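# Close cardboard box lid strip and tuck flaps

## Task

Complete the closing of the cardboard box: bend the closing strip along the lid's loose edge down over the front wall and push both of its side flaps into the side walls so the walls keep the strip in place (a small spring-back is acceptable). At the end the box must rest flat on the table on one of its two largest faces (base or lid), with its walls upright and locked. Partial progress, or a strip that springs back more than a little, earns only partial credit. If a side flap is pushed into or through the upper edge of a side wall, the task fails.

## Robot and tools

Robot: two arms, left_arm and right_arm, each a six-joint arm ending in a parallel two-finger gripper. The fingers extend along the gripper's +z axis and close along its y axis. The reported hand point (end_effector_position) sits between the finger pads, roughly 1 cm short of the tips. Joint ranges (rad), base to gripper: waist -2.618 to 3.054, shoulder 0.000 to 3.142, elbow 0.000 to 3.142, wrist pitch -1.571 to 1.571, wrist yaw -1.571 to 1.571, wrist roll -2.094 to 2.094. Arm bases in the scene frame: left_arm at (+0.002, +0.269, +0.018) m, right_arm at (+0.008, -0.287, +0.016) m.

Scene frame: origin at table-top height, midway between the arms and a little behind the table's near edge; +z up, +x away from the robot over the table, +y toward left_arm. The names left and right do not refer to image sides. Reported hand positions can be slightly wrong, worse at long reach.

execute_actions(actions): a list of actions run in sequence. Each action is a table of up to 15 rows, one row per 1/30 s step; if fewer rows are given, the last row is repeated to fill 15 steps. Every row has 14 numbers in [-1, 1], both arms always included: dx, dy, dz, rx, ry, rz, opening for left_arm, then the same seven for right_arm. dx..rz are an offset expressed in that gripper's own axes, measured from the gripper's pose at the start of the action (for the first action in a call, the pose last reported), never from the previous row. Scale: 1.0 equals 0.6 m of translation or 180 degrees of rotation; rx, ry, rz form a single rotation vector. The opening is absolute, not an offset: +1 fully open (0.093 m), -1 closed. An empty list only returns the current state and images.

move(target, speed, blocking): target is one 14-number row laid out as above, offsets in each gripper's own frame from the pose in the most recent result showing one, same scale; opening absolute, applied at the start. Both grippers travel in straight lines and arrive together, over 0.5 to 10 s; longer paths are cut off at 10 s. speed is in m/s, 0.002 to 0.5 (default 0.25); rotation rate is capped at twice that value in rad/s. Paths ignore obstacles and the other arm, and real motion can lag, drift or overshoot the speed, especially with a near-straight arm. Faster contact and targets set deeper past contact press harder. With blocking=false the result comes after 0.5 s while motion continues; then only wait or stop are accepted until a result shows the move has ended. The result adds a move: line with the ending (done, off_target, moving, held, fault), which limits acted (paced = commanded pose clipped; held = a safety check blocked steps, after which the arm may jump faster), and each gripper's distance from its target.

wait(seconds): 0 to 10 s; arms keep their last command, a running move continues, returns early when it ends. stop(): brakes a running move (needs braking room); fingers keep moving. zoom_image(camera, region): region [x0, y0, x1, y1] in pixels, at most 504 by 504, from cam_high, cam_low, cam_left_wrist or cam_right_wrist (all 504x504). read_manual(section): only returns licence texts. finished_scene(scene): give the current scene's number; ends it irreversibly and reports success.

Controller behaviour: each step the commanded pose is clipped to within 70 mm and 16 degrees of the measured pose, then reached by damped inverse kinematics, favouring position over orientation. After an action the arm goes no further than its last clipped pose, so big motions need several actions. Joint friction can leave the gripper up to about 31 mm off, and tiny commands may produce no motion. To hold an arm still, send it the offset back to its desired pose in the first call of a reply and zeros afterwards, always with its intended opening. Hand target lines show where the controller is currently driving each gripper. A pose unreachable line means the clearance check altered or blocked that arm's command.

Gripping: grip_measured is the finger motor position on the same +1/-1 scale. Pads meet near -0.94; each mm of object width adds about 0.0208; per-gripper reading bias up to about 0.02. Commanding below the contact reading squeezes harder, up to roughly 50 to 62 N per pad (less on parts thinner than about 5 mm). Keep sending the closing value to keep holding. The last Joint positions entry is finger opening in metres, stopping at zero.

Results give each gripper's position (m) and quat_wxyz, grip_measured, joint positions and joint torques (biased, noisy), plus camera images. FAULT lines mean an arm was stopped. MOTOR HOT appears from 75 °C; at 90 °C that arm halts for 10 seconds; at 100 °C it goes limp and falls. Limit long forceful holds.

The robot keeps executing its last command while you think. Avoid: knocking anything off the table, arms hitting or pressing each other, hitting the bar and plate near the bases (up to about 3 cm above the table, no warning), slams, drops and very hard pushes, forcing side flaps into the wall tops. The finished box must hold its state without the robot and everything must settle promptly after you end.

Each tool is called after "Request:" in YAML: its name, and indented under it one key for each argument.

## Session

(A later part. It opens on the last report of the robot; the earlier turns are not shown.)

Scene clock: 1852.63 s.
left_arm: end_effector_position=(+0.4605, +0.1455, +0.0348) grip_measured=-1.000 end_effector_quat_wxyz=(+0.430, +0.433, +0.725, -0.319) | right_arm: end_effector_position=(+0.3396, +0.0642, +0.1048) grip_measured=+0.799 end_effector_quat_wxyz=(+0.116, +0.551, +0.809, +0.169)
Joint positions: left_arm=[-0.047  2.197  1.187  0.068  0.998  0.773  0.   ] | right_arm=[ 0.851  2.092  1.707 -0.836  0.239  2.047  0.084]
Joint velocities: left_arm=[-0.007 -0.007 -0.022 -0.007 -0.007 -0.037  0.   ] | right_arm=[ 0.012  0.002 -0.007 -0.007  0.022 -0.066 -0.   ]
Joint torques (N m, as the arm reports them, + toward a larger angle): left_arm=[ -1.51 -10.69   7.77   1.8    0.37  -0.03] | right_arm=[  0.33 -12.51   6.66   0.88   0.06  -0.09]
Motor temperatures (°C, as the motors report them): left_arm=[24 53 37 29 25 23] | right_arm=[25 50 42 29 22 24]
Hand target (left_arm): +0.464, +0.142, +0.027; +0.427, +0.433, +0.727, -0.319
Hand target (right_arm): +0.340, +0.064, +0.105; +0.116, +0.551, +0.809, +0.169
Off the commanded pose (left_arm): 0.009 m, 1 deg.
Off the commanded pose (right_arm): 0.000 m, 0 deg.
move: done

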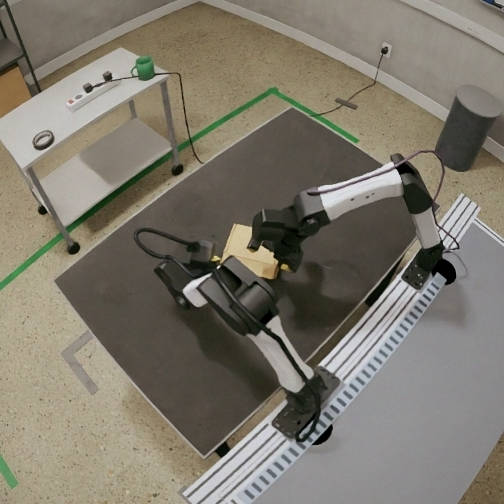

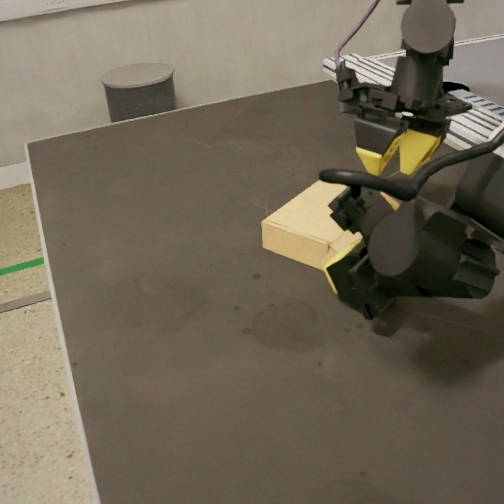

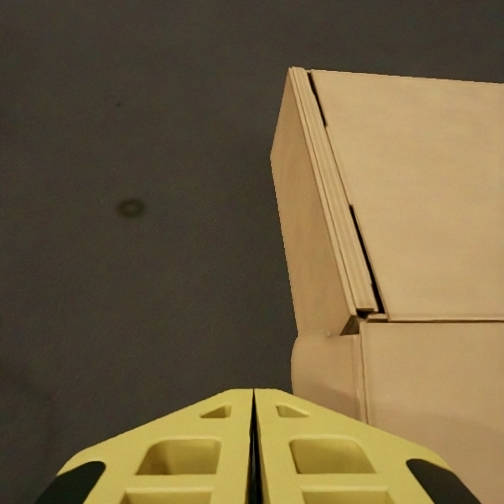

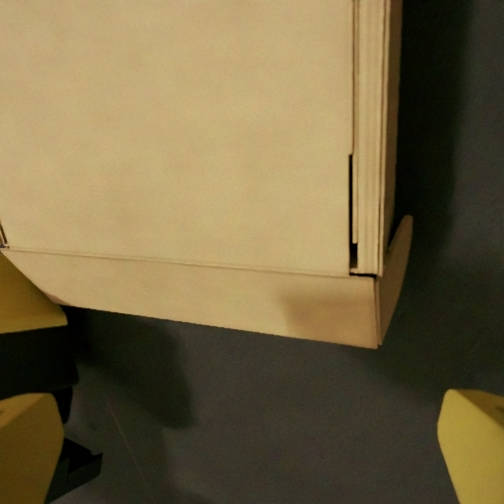

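Request:
move:
  target: [0.012,-0.08,-0.02,0,0,0,-1, -0.03,-0.08,-0.05,0,0,0,0.8]
  speed: 0.03

Scene clock: 1861.50 s.
left_arm: end_effector_position=(+0.4171, +0.1419, +0.0364) grip_measured=-1.000 end_effector_quat_wxyz=(+0.431, +0.431, +0.725, -0.320) | right_arm: end_effector_position=(+0.3016, +0.0258, +0.1182) grip_measured=+0.799 end_effector_quat_wxyz=(+0.113, +0.554, +0.807, +0.170)
Joint positions: left_arm=[-0.052  2.077  0.97   0.176  0.996  0.758  0.   ] | right_arm=[ 0.866  1.877  1.457 -0.805  0.239  2.071  0.084]
Joint velocities: left_arm=[ 0.002 -0.012 -0.007  0.007 -0.081  0.037  0.   ] | right_arm=[ 0.007 -0.012  0.007 -0.007 -0.037 -0.066 -0.   ]
Joint torques (N m, as the arm reports them, + toward a larger angle): left_arm=[ -1.65 -12.64   4.11   1.87   0.38   0.01] | right_arm=[  1.63 -11.19   4.96   0.98   0.15  -0.03]
Motor temperatures (°C, as the motors report them): left_arm=[24 53 37 30 25 23] | right_arm=[25 51 42 29 22 24]
Hand target (left_arm): +0.411, +0.138, +0.038; +0.430, +0.433, +0.725, -0.319
Hand target (right_arm): +0.295, +0.026, +0.115; +0.116, +0.551, +0.809, +0.169
Off the commanded pose (left_arm): 0.007 m, 0 deg.
Off the commanded pose (right_arm): 0.009 m, 1 deg.
move: done

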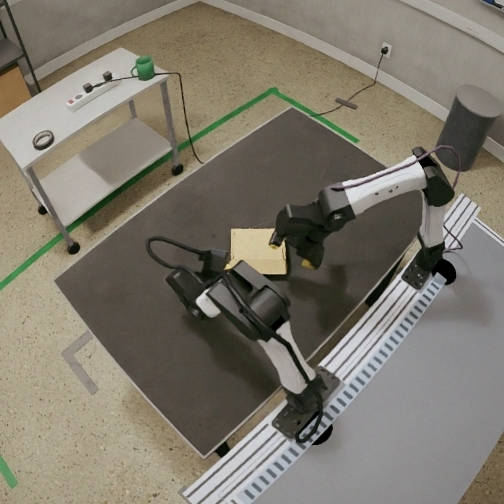

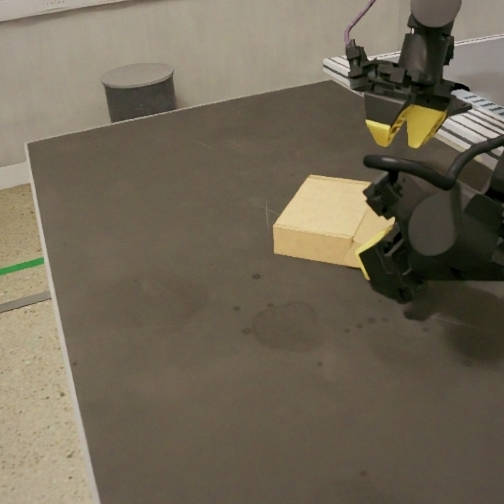

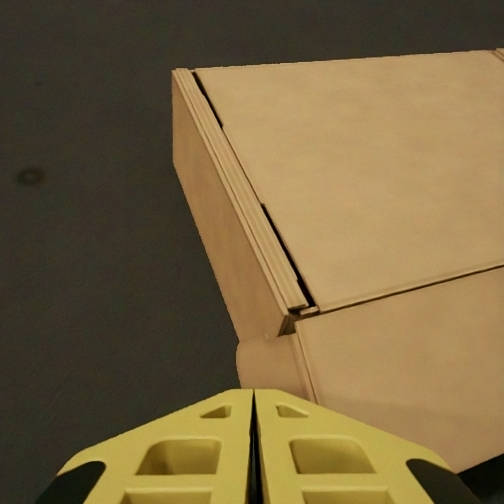

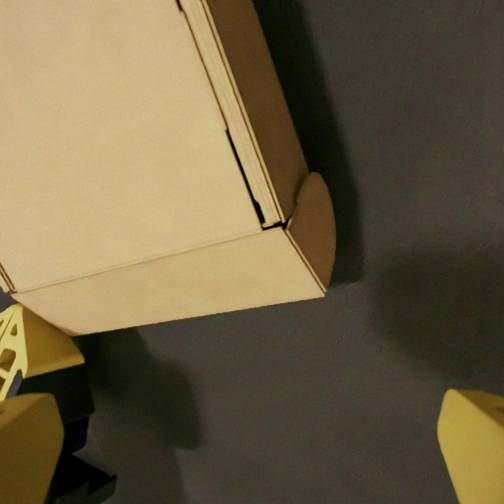

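Rotating well. A bit more.

Request:
move:
  target: [0.006,-0.045,0.0,0,0,0,-1, 0,0,0,0,0,0,0.8]
  speed: 0.03

Request:
move:
  target: [0.03,0.01,-0.07,0,0,0,-1, 0,0,0,0,0,0,0.8]
  speed: 0.04

Scene clock: 1866.83 s.
left_arm: end_effector_position=(+0.3975, +0.1354, +0.0341) grip_measured=-1.000 end_effector_quat_wxyz=(+0.431, +0.429, +0.725, -0.321) | right_arm: end_effector_position=(+0.3017, +0.0259, +0.1182) grip_measured=+0.799 end_effector_quat_wxyz=(+0.113, +0.554, +0.807, +0.170)
Joint positions: left_arm=[-0.069  2.035  0.87   0.259  0.988  0.727  0.   ] | right_arm=[ 0.866  1.877  1.457 -0.805  0.239  2.071  0.084]
Joint velocities: left_arm=[-0.012 -0.002  0.007  0.081 -0.007 -0.051  0.   ] | right_arm=[ 0.002  0.002  0.002 -0.081  0.037  0.081  0.   ]
Joint torques (N m, as the arm reports them, + toward a larger angle): left_arm=[ -1.53 -12.05   3.82   1.89   0.33  -0.01] | right_arm=[  0.18 -10.48   6.59   0.84   0.05  -0.09]
Motor temperatures (°C, as the motors report them): left_arm=[24 54 37 30 25 23] | right_arm=[25 52 41 29 22 24]
Hand target (left_arm): +0.392, +0.132, +0.036; +0.431, +0.431, +0.725, -0.320
Hand target (right_arm): +0.302, +0.026, +0.118; +0.113, +0.554, +0.807, +0.170
Off the commanded pose (left_arm): 0.007 m, 0 deg.
Off the commanded pose (right_arm): 0.000 m, 0 deg.
move: done

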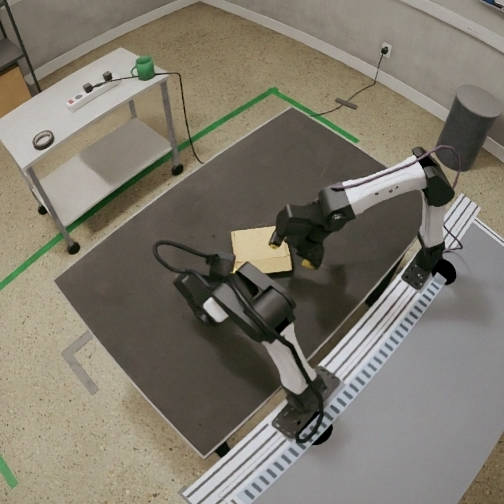

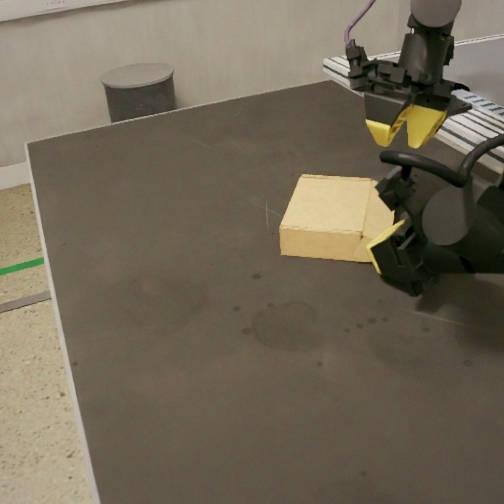

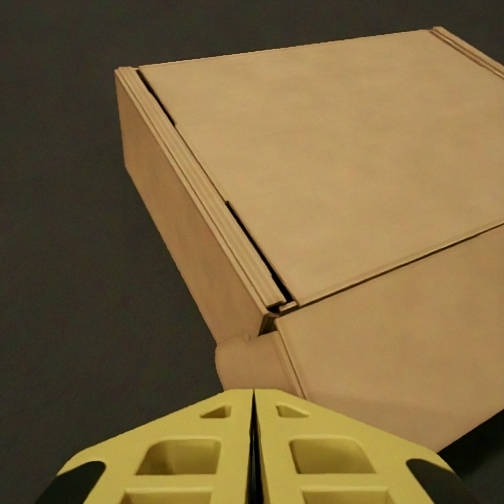

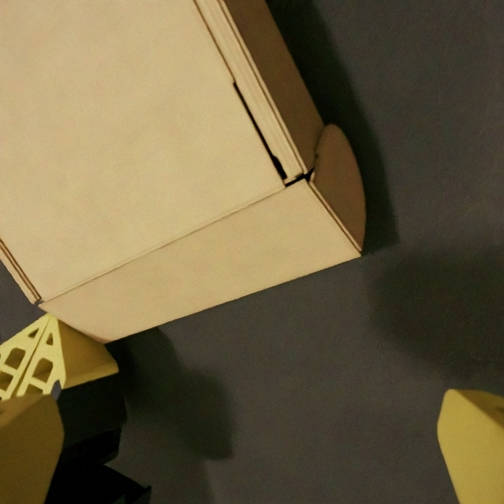

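Scene clock: 1868.47 s.
left_arm: end_effector_position=(+0.3787, +0.1773, +0.0236) grip_measured=-1.000 end_effector_quat_wxyz=(+0.422, +0.426, +0.731, -0.327) | right_arm: end_effector_position=(+0.3017, +0.0259, +0.1182) grip_measured=+0.799 end_effector_quat_wxyz=(+0.113, +0.554, +0.807, +0.170)
Joint positions: left_arm=[0.063 2.035 0.87  0.047 1.056 0.944 0.   ] | right_arm=[ 0.866  1.877  1.457 -0.805  0.239  2.071  0.084]
Joint velocities: left_arm=[ 0.002 -0.002 -0.002  0.007 -0.051  0.007  0.   ] | right_arm=[-0.012  0.002 -0.007 -0.007 -0.022 -0.066 -0.   ]
Joint torques (N m, as the arm reports them, + toward a larger angle): left_arm=[ -0.29 -12.04   6.63   1.13   0.54   0.12] | right_arm=[  0.21 -10.39   6.56   0.89   0.06  -0.06]
Motor temperatures (°C, as the motors report them): left_arm=[24 54 37 30 25 23] | right_arm=[25 52 41 29 22 24]
Hand target (left_arm): +0.383, +0.179, +0.034; +0.430, +0.430, +0.726, -0.322
Hand target (right_arm): +0.302, +0.026, +0.118; +0.113, +0.554, +0.807, +0.170
Off the commanded pose (left_arm): 0.013 m, 1 deg.
Off the commanded pose (right_arm): 0.000 m, 0 deg.
move: off_target (left_arm)

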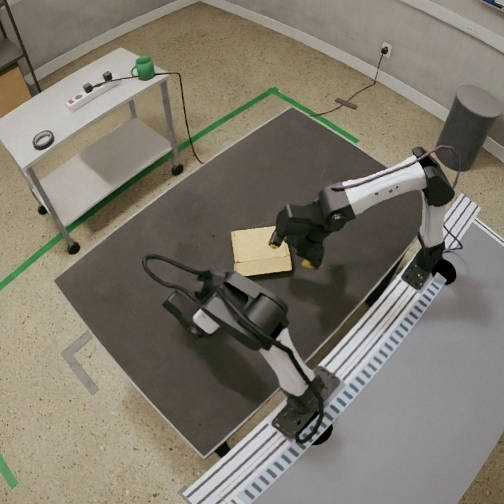

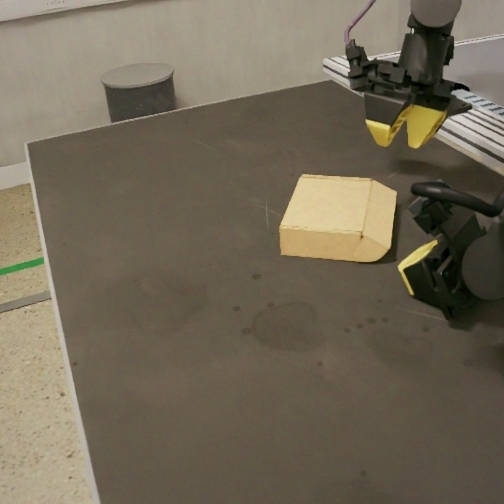

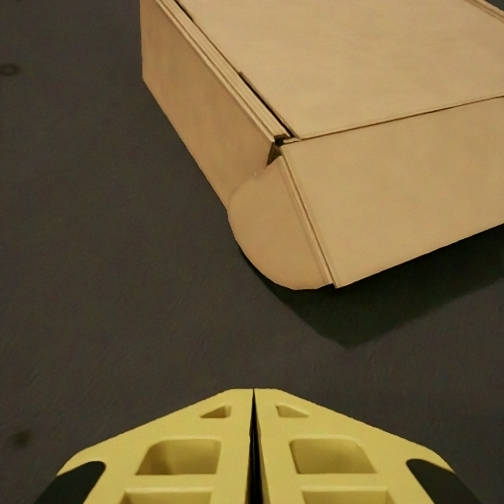

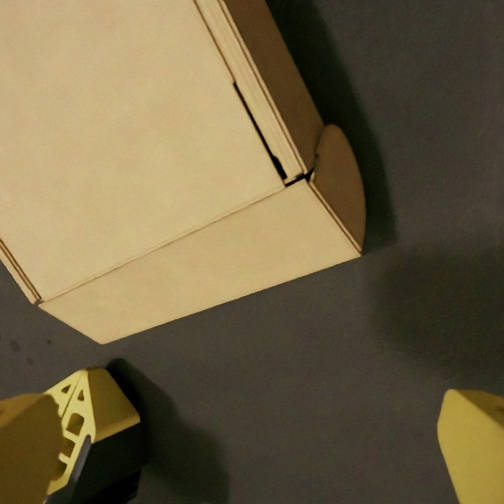

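Request:
move:
  target: [0.0,-0.045,0.01,0,0,0.04,0.0, -0.041,0.034,0.106,0.01,0,0,0.8]
  speed: 0.05

Scene clock: 1883.87 s.
left_arm: end_effector_position=(+0.3625, +0.1645, +0.0234) grip_measured=-0.002 end_effector_quat_wxyz=(+0.441, +0.463, +0.706, -0.304) | right_arm: end_effector_position=(+0.3438, +0.0103, +0.0641) grip_measured=+0.799 end_effector_quat_wxyz=(+0.112, +0.557, +0.810, +0.142)
Joint positions: left_arm=[0.03  1.992 0.77  0.162 1.044 0.987 0.045] | right_arm=[ 0.754  2.021  1.457 -0.694  0.208  1.97   0.084]
Joint velocities: left_arm=[ 0.012 -0.007  0.017 -0.007  0.022  0.007 -0.001] | right_arm=[-0.017 -0.012  0.007 -0.037 -0.051 -0.007 -0.   ]
Joint torques (N m, as the arm reports them, + toward a larger angle): left_arm=[ -1.59 -10.95   3.21   1.6    0.38   0.13] | right_arm=[ -0.24 -10.3    8.08   0.92  -0.08  -0.16]
Motor temperatures (°C, as the motors report them): left_arm=[24 55 37 29 25 23] | right_arm=[25 51 41 29 22 24]
Hand target (left_arm): +0.357, +0.161, +0.024; +0.442, +0.471, +0.703, -0.300
Hand target (right_arm): +0.351, +0.019, +0.067; +0.107, +0.556, +0.810, +0.157
Off the commanded pose (left_arm): 0.007 m, 1 deg.
Off the commanded pose (right_arm): 0.012 m, 2 deg.
move: off_target (right_arm)

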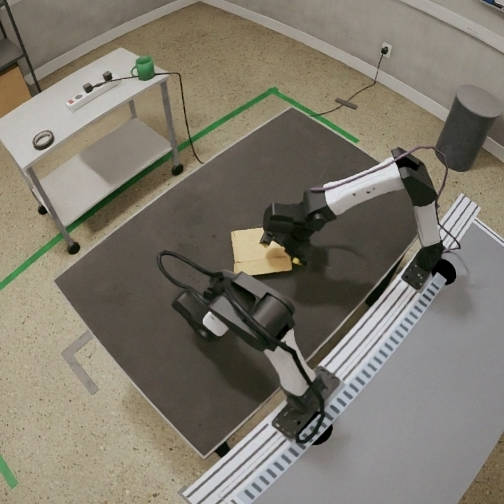

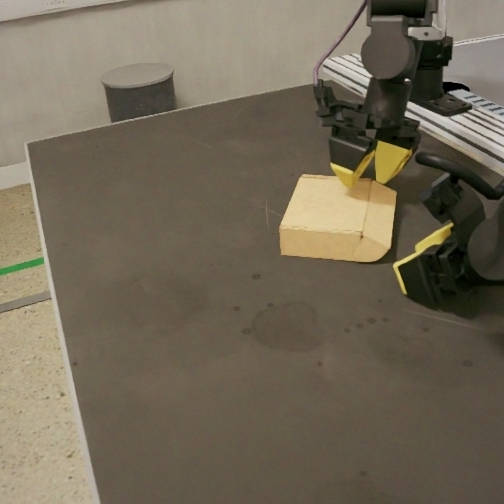

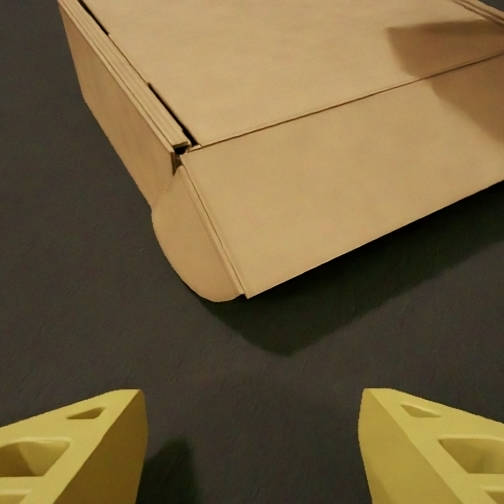

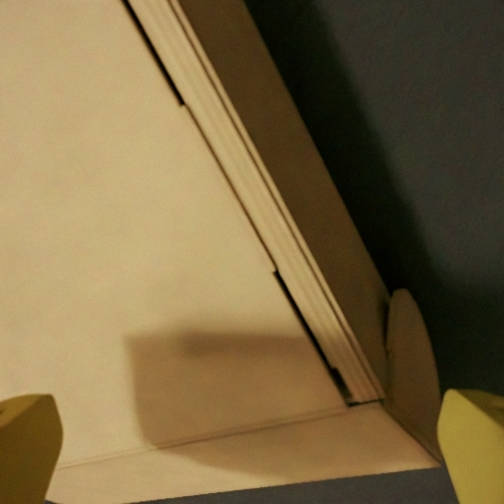

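Request:
move:
  target: [0.0,0,0.02,0,0,0.0,0.0, -0.004,-0.055,0.075,0.042,-0.015,-0.006,0.9]
  speed: 0.03

Scene clock: 1890.83 s.
left_arm: end_effector_position=(+0.3698, +0.1580, +0.0280) grip_measured=-0.002 end_effector_quat_wxyz=(+0.451, +0.465, +0.701, -0.299) | right_arm: end_effector_position=(+0.3411, +0.0086, +0.0432) grip_measured=+0.898 end_effector_quat_wxyz=(+0.108, +0.558, +0.814, +0.120)
Joint positions: left_arm=[0.007 1.992 0.77  0.23  1.035 0.936 0.045] | right_arm=[ 0.754  2.071  1.457 -0.691  0.209  1.974  0.088]
Joint velocities: left_arm=[ 0.007 -0.012  0.002  0.007 -0.007 -0.007  0.   ] | right_arm=[ 0.007 -0.022 -0.007 -0.037 -0.007 -0.037 -0.   ]
Joint torques (N m, as the arm reports them, + toward a larger angle): left_arm=[-1.61 -7.76  4.91  1.74  0.35 -0.03] | right_arm=[ 0.32 -6.63  5.71  0.5  -0.03 -0.02]
Motor temperatures (°C, as the motors report them): left_arm=[24 54 37 29 25 23] | right_arm=[25 51 42 29 22 24]
Hand target (left_arm): +0.366, +0.154, +0.019; +0.441, +0.463, +0.706, -0.304
Hand target (right_arm): +0.329, -0.000, +0.012; +0.097, +0.558, +0.820, +0.074
Off the commanded pose (left_arm): 0.011 m, 1 deg.
Off the commanded pose (right_arm): 0.035 m, 5 deg.
move: off_target (left_arm, right_arm)

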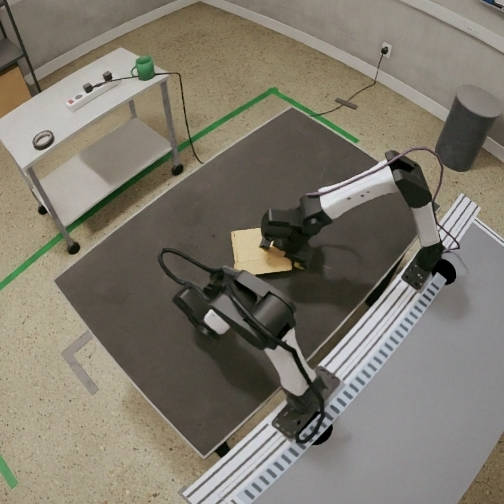

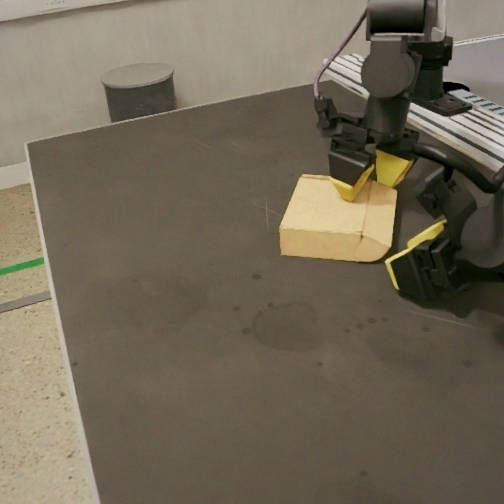

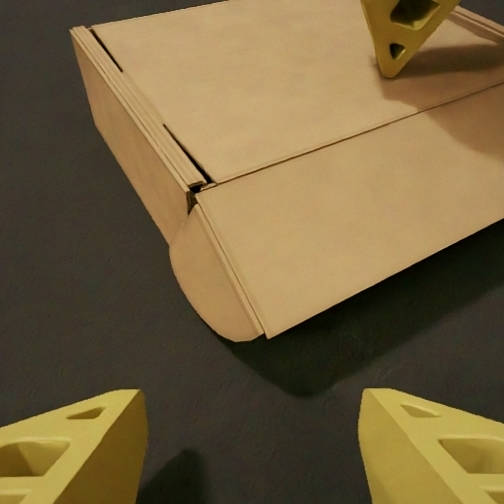

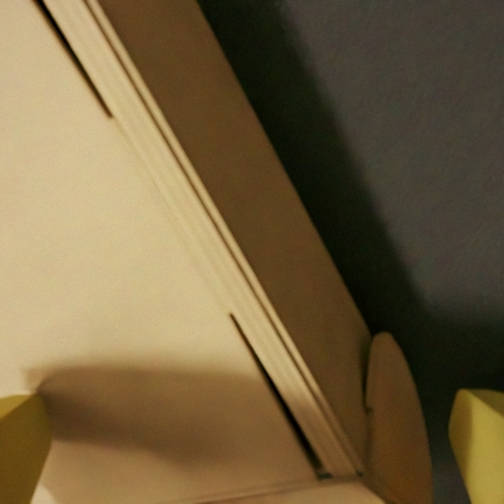

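Request:
execute_actions:
  actions:
    - [[0.036,-0.005,0.018,0,0,0,0.0, -0.004,-0.039,0.043,0.029,-0.010,-0.004,0.9]]
    - []

Scene clock: 1898.10 s.
left_arm: end_effector_position=(+0.3760, +0.1581, +0.0171) grip_measured=-0.002 end_effector_quat_wxyz=(+0.464, +0.471, +0.692, -0.290) | right_arm: end_effector_position=(+0.3411, +0.0086, +0.0432) grip_measured=+0.898 end_effector_quat_wxyz=(+0.108, +0.559, +0.813, +0.120)
Joint positions: left_arm=[0.007 2.051 0.77  0.329 1.039 0.936 0.045] | right_arm=[ 0.754  2.071  1.457 -0.691  0.209  1.975  0.088]
Joint velocities: left_arm=[ 0.002 -0.012  0.007  0.022  0.022  0.081  0.   ] | right_arm=[-0.007 -0.007 -0.012 -0.066 -0.081 -0.007  0.   ]
Joint torques (N m, as the arm reports them, + toward a larger angle): left_arm=[-1.1  -7.84  3.3   1.8   0.35 -0.02] | right_arm=[ 0.32 -7.18  5.42  0.52  0.01 -0.03]
Motor temperatures (°C, as the motors report them): left_arm=[24 53 36 29 25 23] | right_arm=[25 49 41 29 22 24]
Hand target (left_arm): +0.367, +0.156, +0.004; +0.451, +0.465, +0.701, -0.299
Hand target (right_arm): +0.328, -0.001, +0.013; +0.097, +0.559, +0.820, +0.073
Off the commanded pose (left_arm): 0.016 m, 2 deg.
Off the commanded pose (right_arm): 0.035 m, 6 deg.

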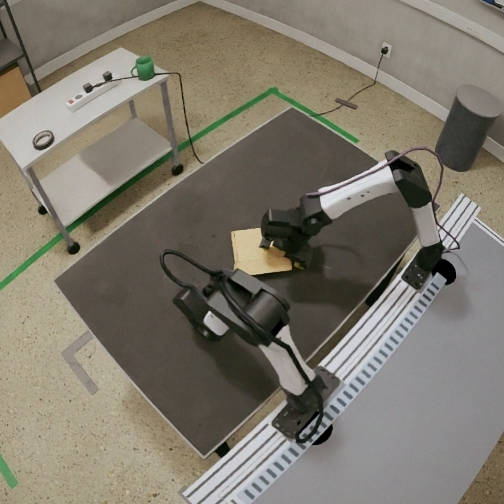

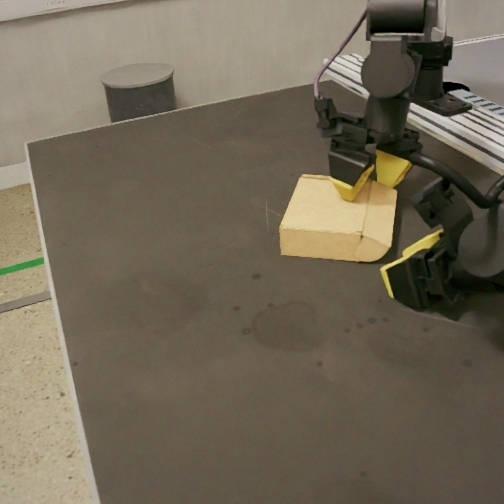

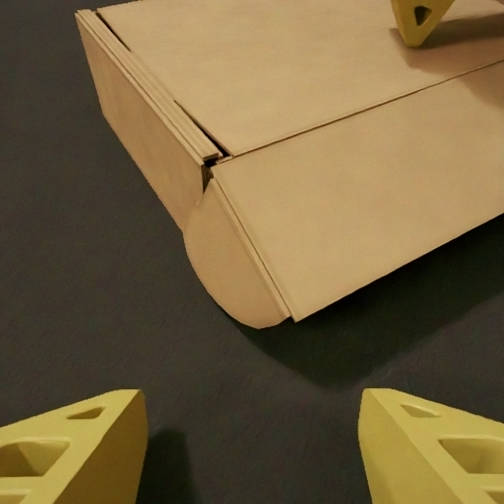

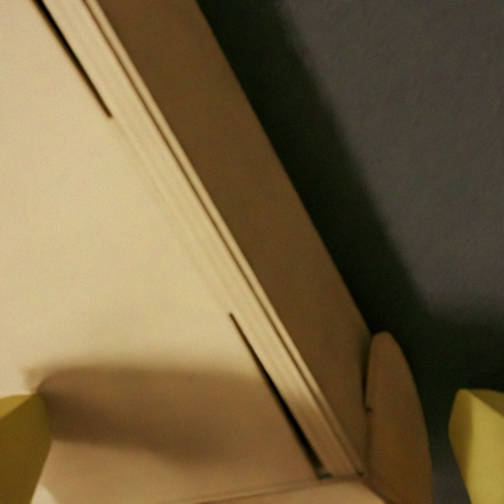

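Request:
execute_actions:
  actions:
    - [[-0.008,-0.015,0.016,0.010,0,0.005,0.0, -0.004,-0.039,0.043,0.029,-0.010,-0.004,0.9],[-0.008,-0.015,0.016,0.010,0,0.005,0.0, -0.004,-0.039,0.043,0.029,-0.010,-0.004,0.9],[-0.008,-0.015,0.016,0.010,0,0.005,0.0, -0.004,-0.039,0.043,0.029,-0.010,-0.004,0.9],[-0.008,-0.015,0.016,0.010,0,0.005,0.0, -0.004,-0.039,0.043,0.029,-0.010,-0.004,0.9],[-0.015,-0.029,0.032,0.021,0,0.009,0.0, -0.004,-0.039,0.043,0.029,-0.010,-0.004,0.9]]
    - []

Scene clock: 1907.27 s.
left_arm: end_effector_position=(+0.3684, +0.1333, +0.0180) grip_measured=-0.002 end_effector_quat_wxyz=(+0.456, +0.495, +0.674, -0.304) | right_arm: end_effector_position=(+0.3411, +0.0086, +0.0432) grip_measured=+0.898 end_effector_quat_wxyz=(+0.108, +0.559, +0.813, +0.120)
Joint positions: left_arm=[-0.06   2.051  0.77   0.334  1.038  0.935  0.045] | right_arm=[ 0.754  2.071  1.457 -0.691  0.209  1.976  0.088]
Joint velocities: left_arm=[ 0.007 -0.012 -0.012 -0.037  0.066 -0.051 -0.   ] | right_arm=[ 0.017 -0.012 -0.002 -0.007 -0.022 -0.007  0.001]
Joint torques (N m, as the arm reports them, + toward a larger angle): left_arm=[-1.08 -9.79  5.48  1.47  0.4   0.08] | right_arm=[ 0.4  -7.43  5.38  0.48  0.01 -0.03]
Motor temperatures (°C, as the motors report them): left_arm=[24 51 36 30 25 23] | right_arm=[25 48 41 28 22 24]
Hand target (left_arm): +0.368, +0.132, +0.018; +0.453, +0.496, +0.675, -0.306
Hand target (right_arm): +0.328, -0.001, +0.013; +0.097, +0.560, +0.820, +0.073
Off the commanded pose (left_arm): 0.002 m, 1 deg.
Off the commanded pose (right_arm): 0.035 m, 6 deg.

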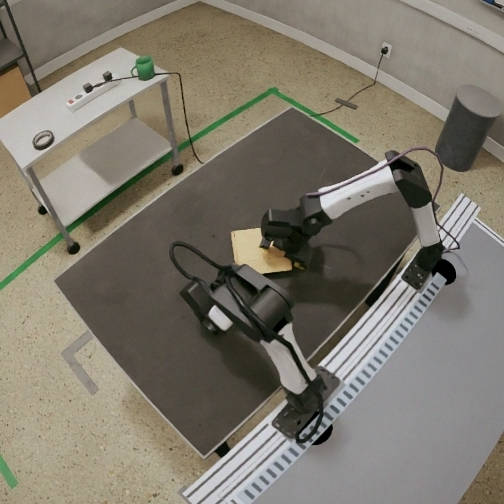

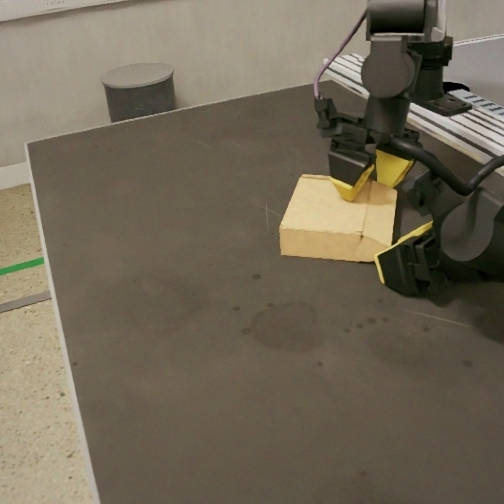

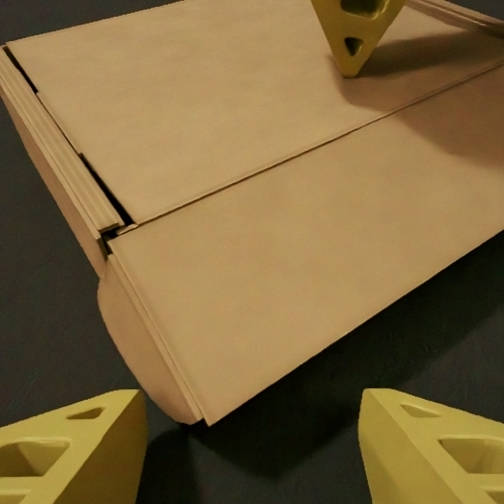

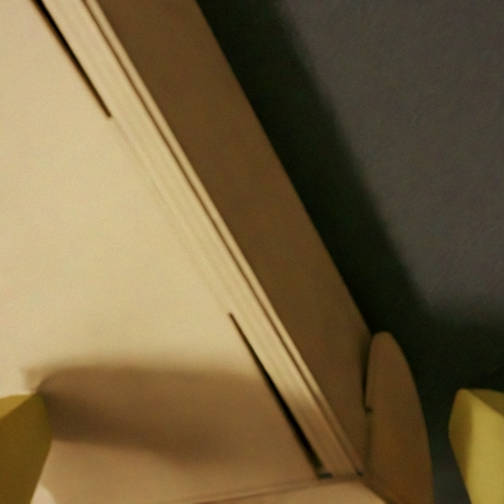

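Request:
execute_actions:
  actions:
    - [[0.0,0.02,0.0,0,0,0,0.0, -0.004,-0.039,0.043,0.029,-0.010,-0.004,0.9],[0.0,0.02,0.0,0,0,0,0.0, -0.004,-0.039,0.043,0.029,-0.010,-0.004,0.9],[0.0,0.02,0.0,0,0,0,0.0, -0.004,-0.039,0.043,0.029,-0.010,-0.004,0.9],[0.002,0.035,0.008,0,0,0,0.0, -0.004,-0.039,0.043,0.029,-0.010,-0.004,0.9]]
    - []

Scene clock: 1912.67 s.
left_arm: end_effector_position=(+0.3879, +0.1351, +0.0231) grip_measured=-0.002 end_effector_quat_wxyz=(+0.464, +0.498, +0.669, -0.297) | right_arm: end_effector_position=(+0.3428, +0.0091, +0.0430) grip_measured=+0.899 end_effector_quat_wxyz=(+0.111, +0.561, +0.811, +0.122)
Joint positions: left_arm=[-0.057  2.078  0.845  0.305  1.04   0.939  0.045] | right_arm=[ 0.754  2.072  1.457 -0.684  0.214  1.979  0.088]
Joint velocities: left_arm=[-0.017 -0.012  0.002 -0.022  0.007 -0.081 -0.001] | right_arm=[ 0.002 -0.007  0.002 -0.051 -0.037 -0.037 -0.001]
Joint torques (N m, as the arm reports them, + toward a larger angle): left_arm=[-0.22 -8.42  7.1   1.46  0.46  0.11] | right_arm=[ 0.35 -7.57  5.34  0.42  0.   -0.02]
Motor temperatures (°C, as the motors report them): left_arm=[24 51 36 29 25 23] | right_arm=[25 48 40 28 22 24]
Hand target (left_arm): +0.389, +0.136, +0.016; +0.457, +0.494, +0.675, -0.304
Hand target (right_arm): +0.328, -0.001, +0.013; +0.097, +0.560, +0.820, +0.073
Off the commanded pose (left_arm): 0.008 m, 1 deg.
Off the commanded pose (right_arm): 0.036 m, 6 deg.

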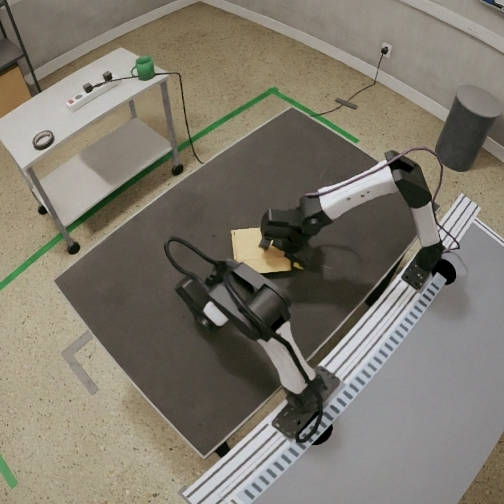

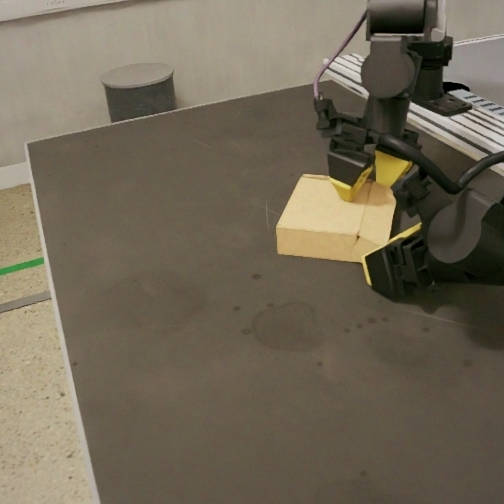

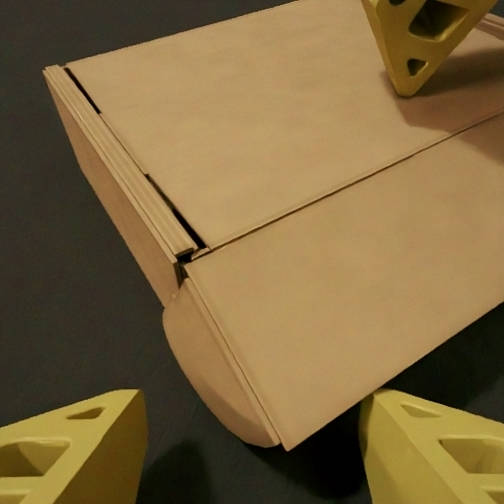

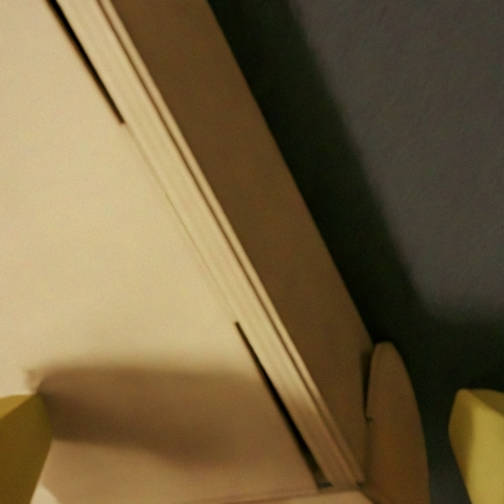

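Request:
execute_actions:
  actions:
    - [[-0.025,-0.002,-0.011,0,0,-0.03,0.0, -0.004,-0.041,0.043,0.031,-0.010,-0.004,0.9]]
    - []

Scene clock: 1915.83 s.
left_arm: end_effector_position=(+0.3881, +0.1354, +0.0363) grip_measured=-0.002 end_effector_quat_wxyz=(+0.454, +0.470, +0.688, -0.314) | right_arm: end_effector_position=(+0.3446, +0.0082, +0.0428) grip_measured=+0.899 end_effector_quat_wxyz=(+0.116, +0.564, +0.808, +0.123)
Joint positions: left_arm=[-0.057  2.031  0.845  0.268  1.039  0.853  0.045] | right_arm=[ 0.754  2.074  1.457 -0.68   0.226  1.986  0.088]
Joint velocities: left_arm=[-0.022  0.007 -0.012  0.066  0.051 -0.037  0.   ] | right_arm=[ 0.017 -0.017  0.002  0.051 -0.037  0.037  0.   ]
Joint torques (N m, as the arm reports them, + toward a larger angle): left_arm=[ -0.77 -11.56   5.38   1.49   0.39  -0.03] | right_arm=[ 0.39 -7.3   5.66  0.41 -0.09 -0.04]
Motor temperatures (°C, as the motors report them): left_arm=[24 51 36 29 25 23] | right_arm=[25 47 40 28 22 24]
Hand target (left_arm): +0.386, +0.135, +0.040; +0.450, +0.466, +0.692, -0.319
Hand target (right_arm): +0.329, -0.001, +0.013; +0.098, +0.562, +0.818, +0.073
Off the commanded pose (left_arm): 0.004 m, 1 deg.
Off the commanded pose (right_arm): 0.036 m, 6 deg.

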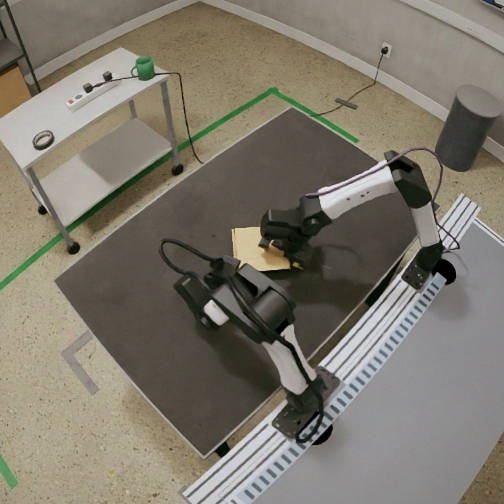

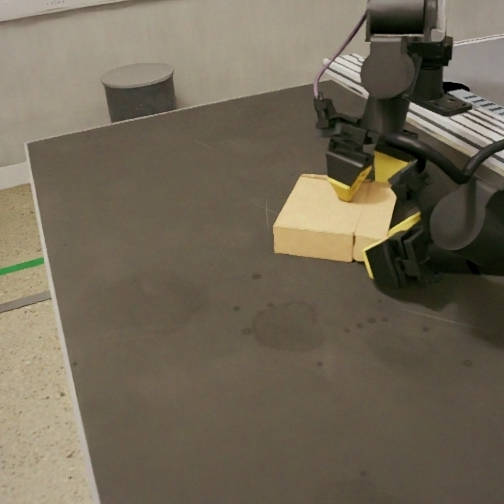

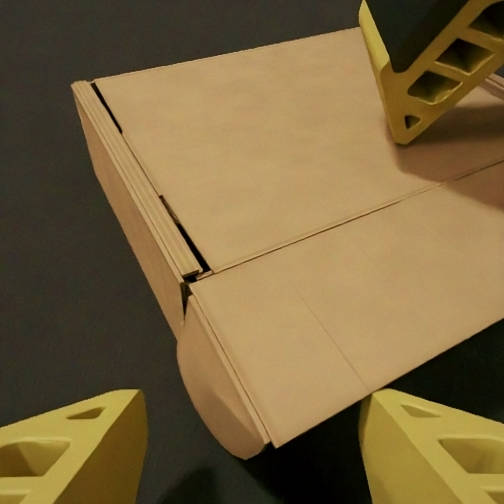

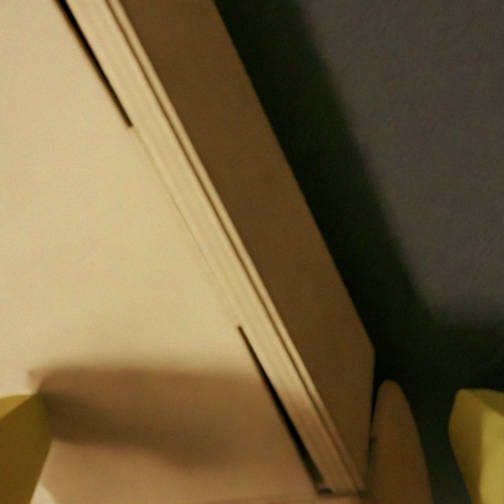

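Request:
execute_actions:
  actions:
    - [[0,0,0,0,0,0,0.0, -0.004,-0.041,0.043,0.031,-0.010,-0.004,0.8]]
    - [[0,0,0,0,0,0,0.0, -0.004,-0.041,0.043,0.031,-0.010,-0.004,0.72]]

Scene clock: 1922.57 s.
left_arm: end_effector_position=(+0.3881, +0.1354, +0.0363) grip_measured=-0.002 end_effector_quat_wxyz=(+0.453, +0.469, +0.689, -0.315) | right_arm: end_effector_position=(+0.3480, +0.0098, +0.0433) grip_measured=+0.722 end_effector_quat_wxyz=(+0.121, +0.568, +0.804, +0.129)
Joint positions: left_arm=[-0.057  2.031  0.845  0.267  1.039  0.849  0.045] | right_arm=[ 0.754  2.076  1.457 -0.664  0.234  1.995  0.08 ]
Joint velocities: left_arm=[ 0.002  0.002  0.007 -0.007  0.007  0.022 -0.001] | right_arm=[-0.017 -0.002  0.002 -0.037 -0.037 -0.022  0.001]
Joint torques (N m, as the arm reports them, + toward a larger angle): left_arm=[ -0.69 -10.38   5.71   1.71   0.42   0.05] | right_arm=[ 0.3  -7.23  5.75  0.32 -0.01 -0.03]
Motor temperatures (°C, as the motors report them): left_arm=[24 52 36 29 25 23] | right_arm=[25 47 40 28 22 24]
Hand target (left_arm): +0.388, +0.135, +0.036; +0.453, +0.469, +0.689, -0.315
Hand target (right_arm): +0.333, -0.001, +0.013; +0.106, +0.568, +0.813, +0.078
Off the commanded pose (left_arm): 0.000 m, 0 deg.
Off the commanded pose (right_arm): 0.036 m, 6 deg.

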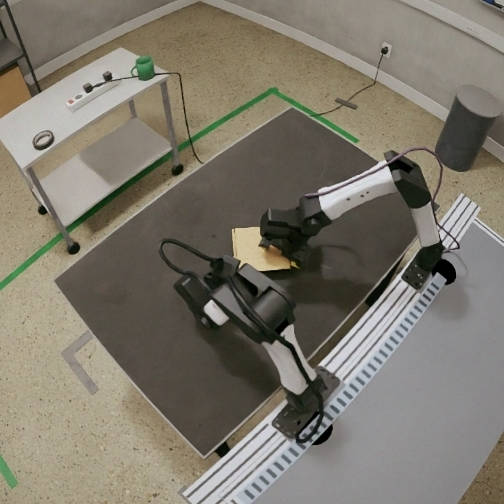

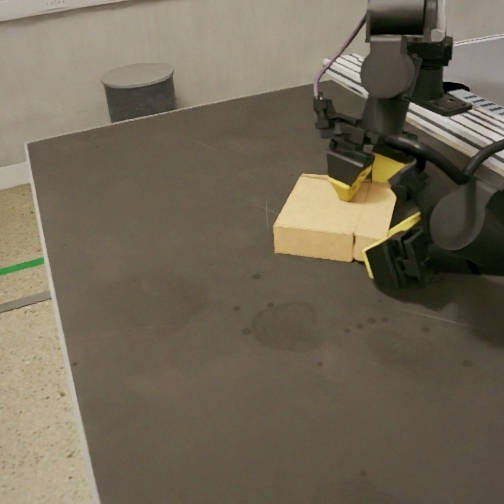

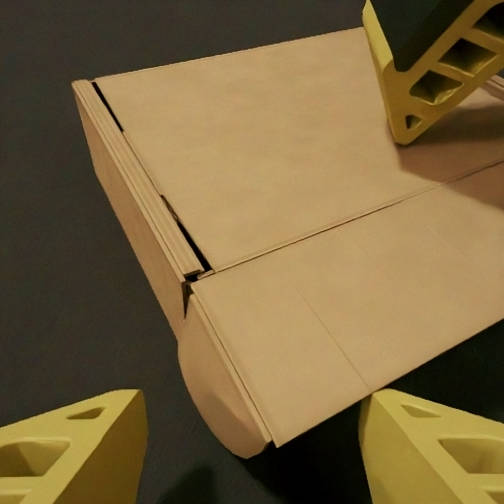

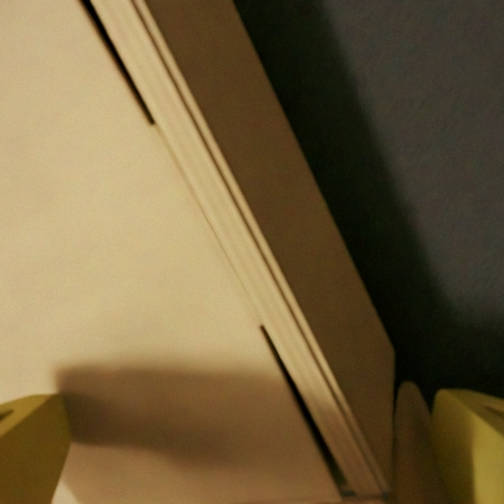

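Box stays fixed; the gripper complies. Continue.

Request:
execute_actions:
  actions:
    - [[0,0,0,0,0,0,0.0, -0.004,-0.041,0.043,0.031,-0.010,-0.004,0.67]]
    - [[0,0,0,0,0,0,0.0, -0.004,-0.041,0.043,0.031,-0.010,-0.004,0.63]]

Request:
zoom_image:
  camera: "cam_right_wrist"
  region: [304, 304, 504, 504]

Scene clock: 1926.90 s.
left_arm: end_effector_position=(+0.3881, +0.1354, +0.0363) grip_measured=-0.002 end_effector_quat_wxyz=(+0.453, +0.469, +0.689, -0.315) | right_arm: end_effector_position=(+0.3498, +0.0109, +0.0441) grip_measured=+0.632 end_effector_quat_wxyz=(+0.122, +0.572, +0.800, +0.134)
Joint positions: left_arm=[-0.057  2.031  0.845  0.267  1.039  0.849  0.045] | right_arm=[ 0.754  2.076  1.457 -0.654  0.237  2.004  0.076]
Joint velocities: left_arm=[ 0.002 -0.012 -0.012 -0.051  0.007 -0.051 -0.001] | right_arm=[-0.012  0.012 -0.012  0.007 -0.022 -0.022 -0.001]
Joint torques (N m, as the arm reports them, + toward a larger angle): left_arm=[ -0.71 -10.25   5.77   1.76   0.42   0.05] | right_arm=[ 0.21 -7.07  5.98  0.39 -0.04 -0.03]
Motor temperatures (°C, as the motors report them): left_arm=[24 52 36 29 25 23] | right_arm=[25 46 40 28 22 24]
Hand target (left_arm): +0.388, +0.135, +0.036; +0.453, +0.469, +0.689, -0.315
Hand target (right_arm): +0.336, +0.001, +0.013; +0.108, +0.572, +0.809, +0.083
Off the commanded pose (left_arm): 0.000 m, 0 deg.
Off the commanded pose (right_arm): 0.036 m, 6 deg.

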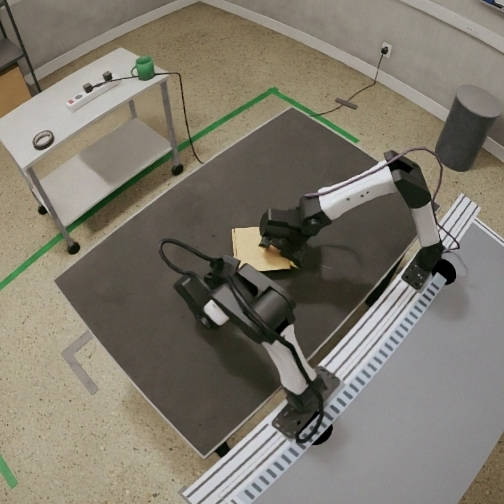

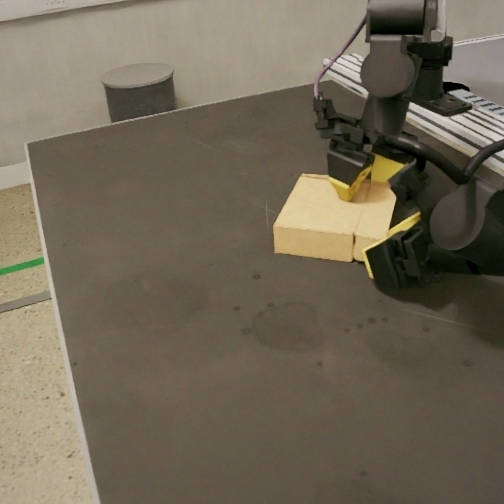

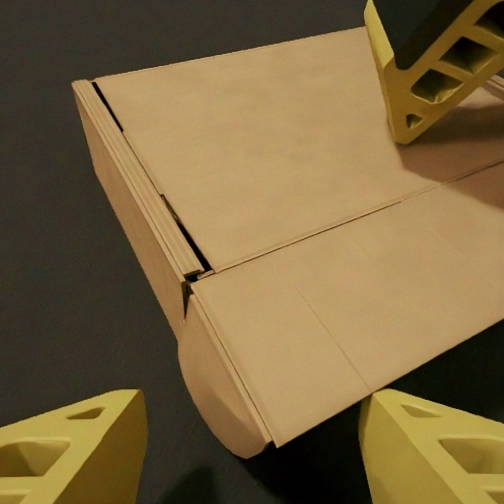

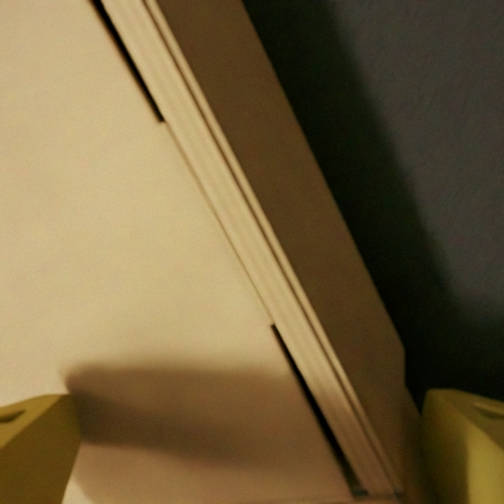

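Region (304, 304, 504, 504) of cam_right_wrist's 504x504 image, scaled by 2.520, with more detail than that image has.

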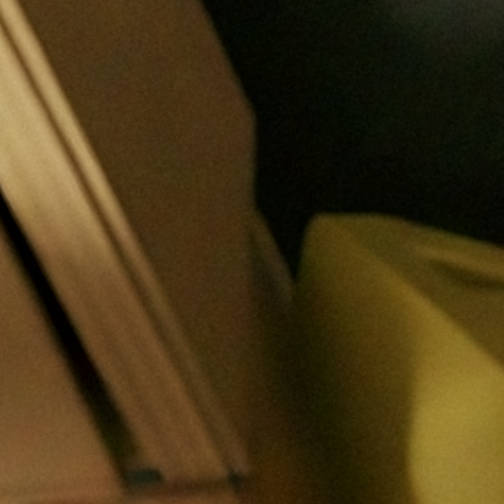

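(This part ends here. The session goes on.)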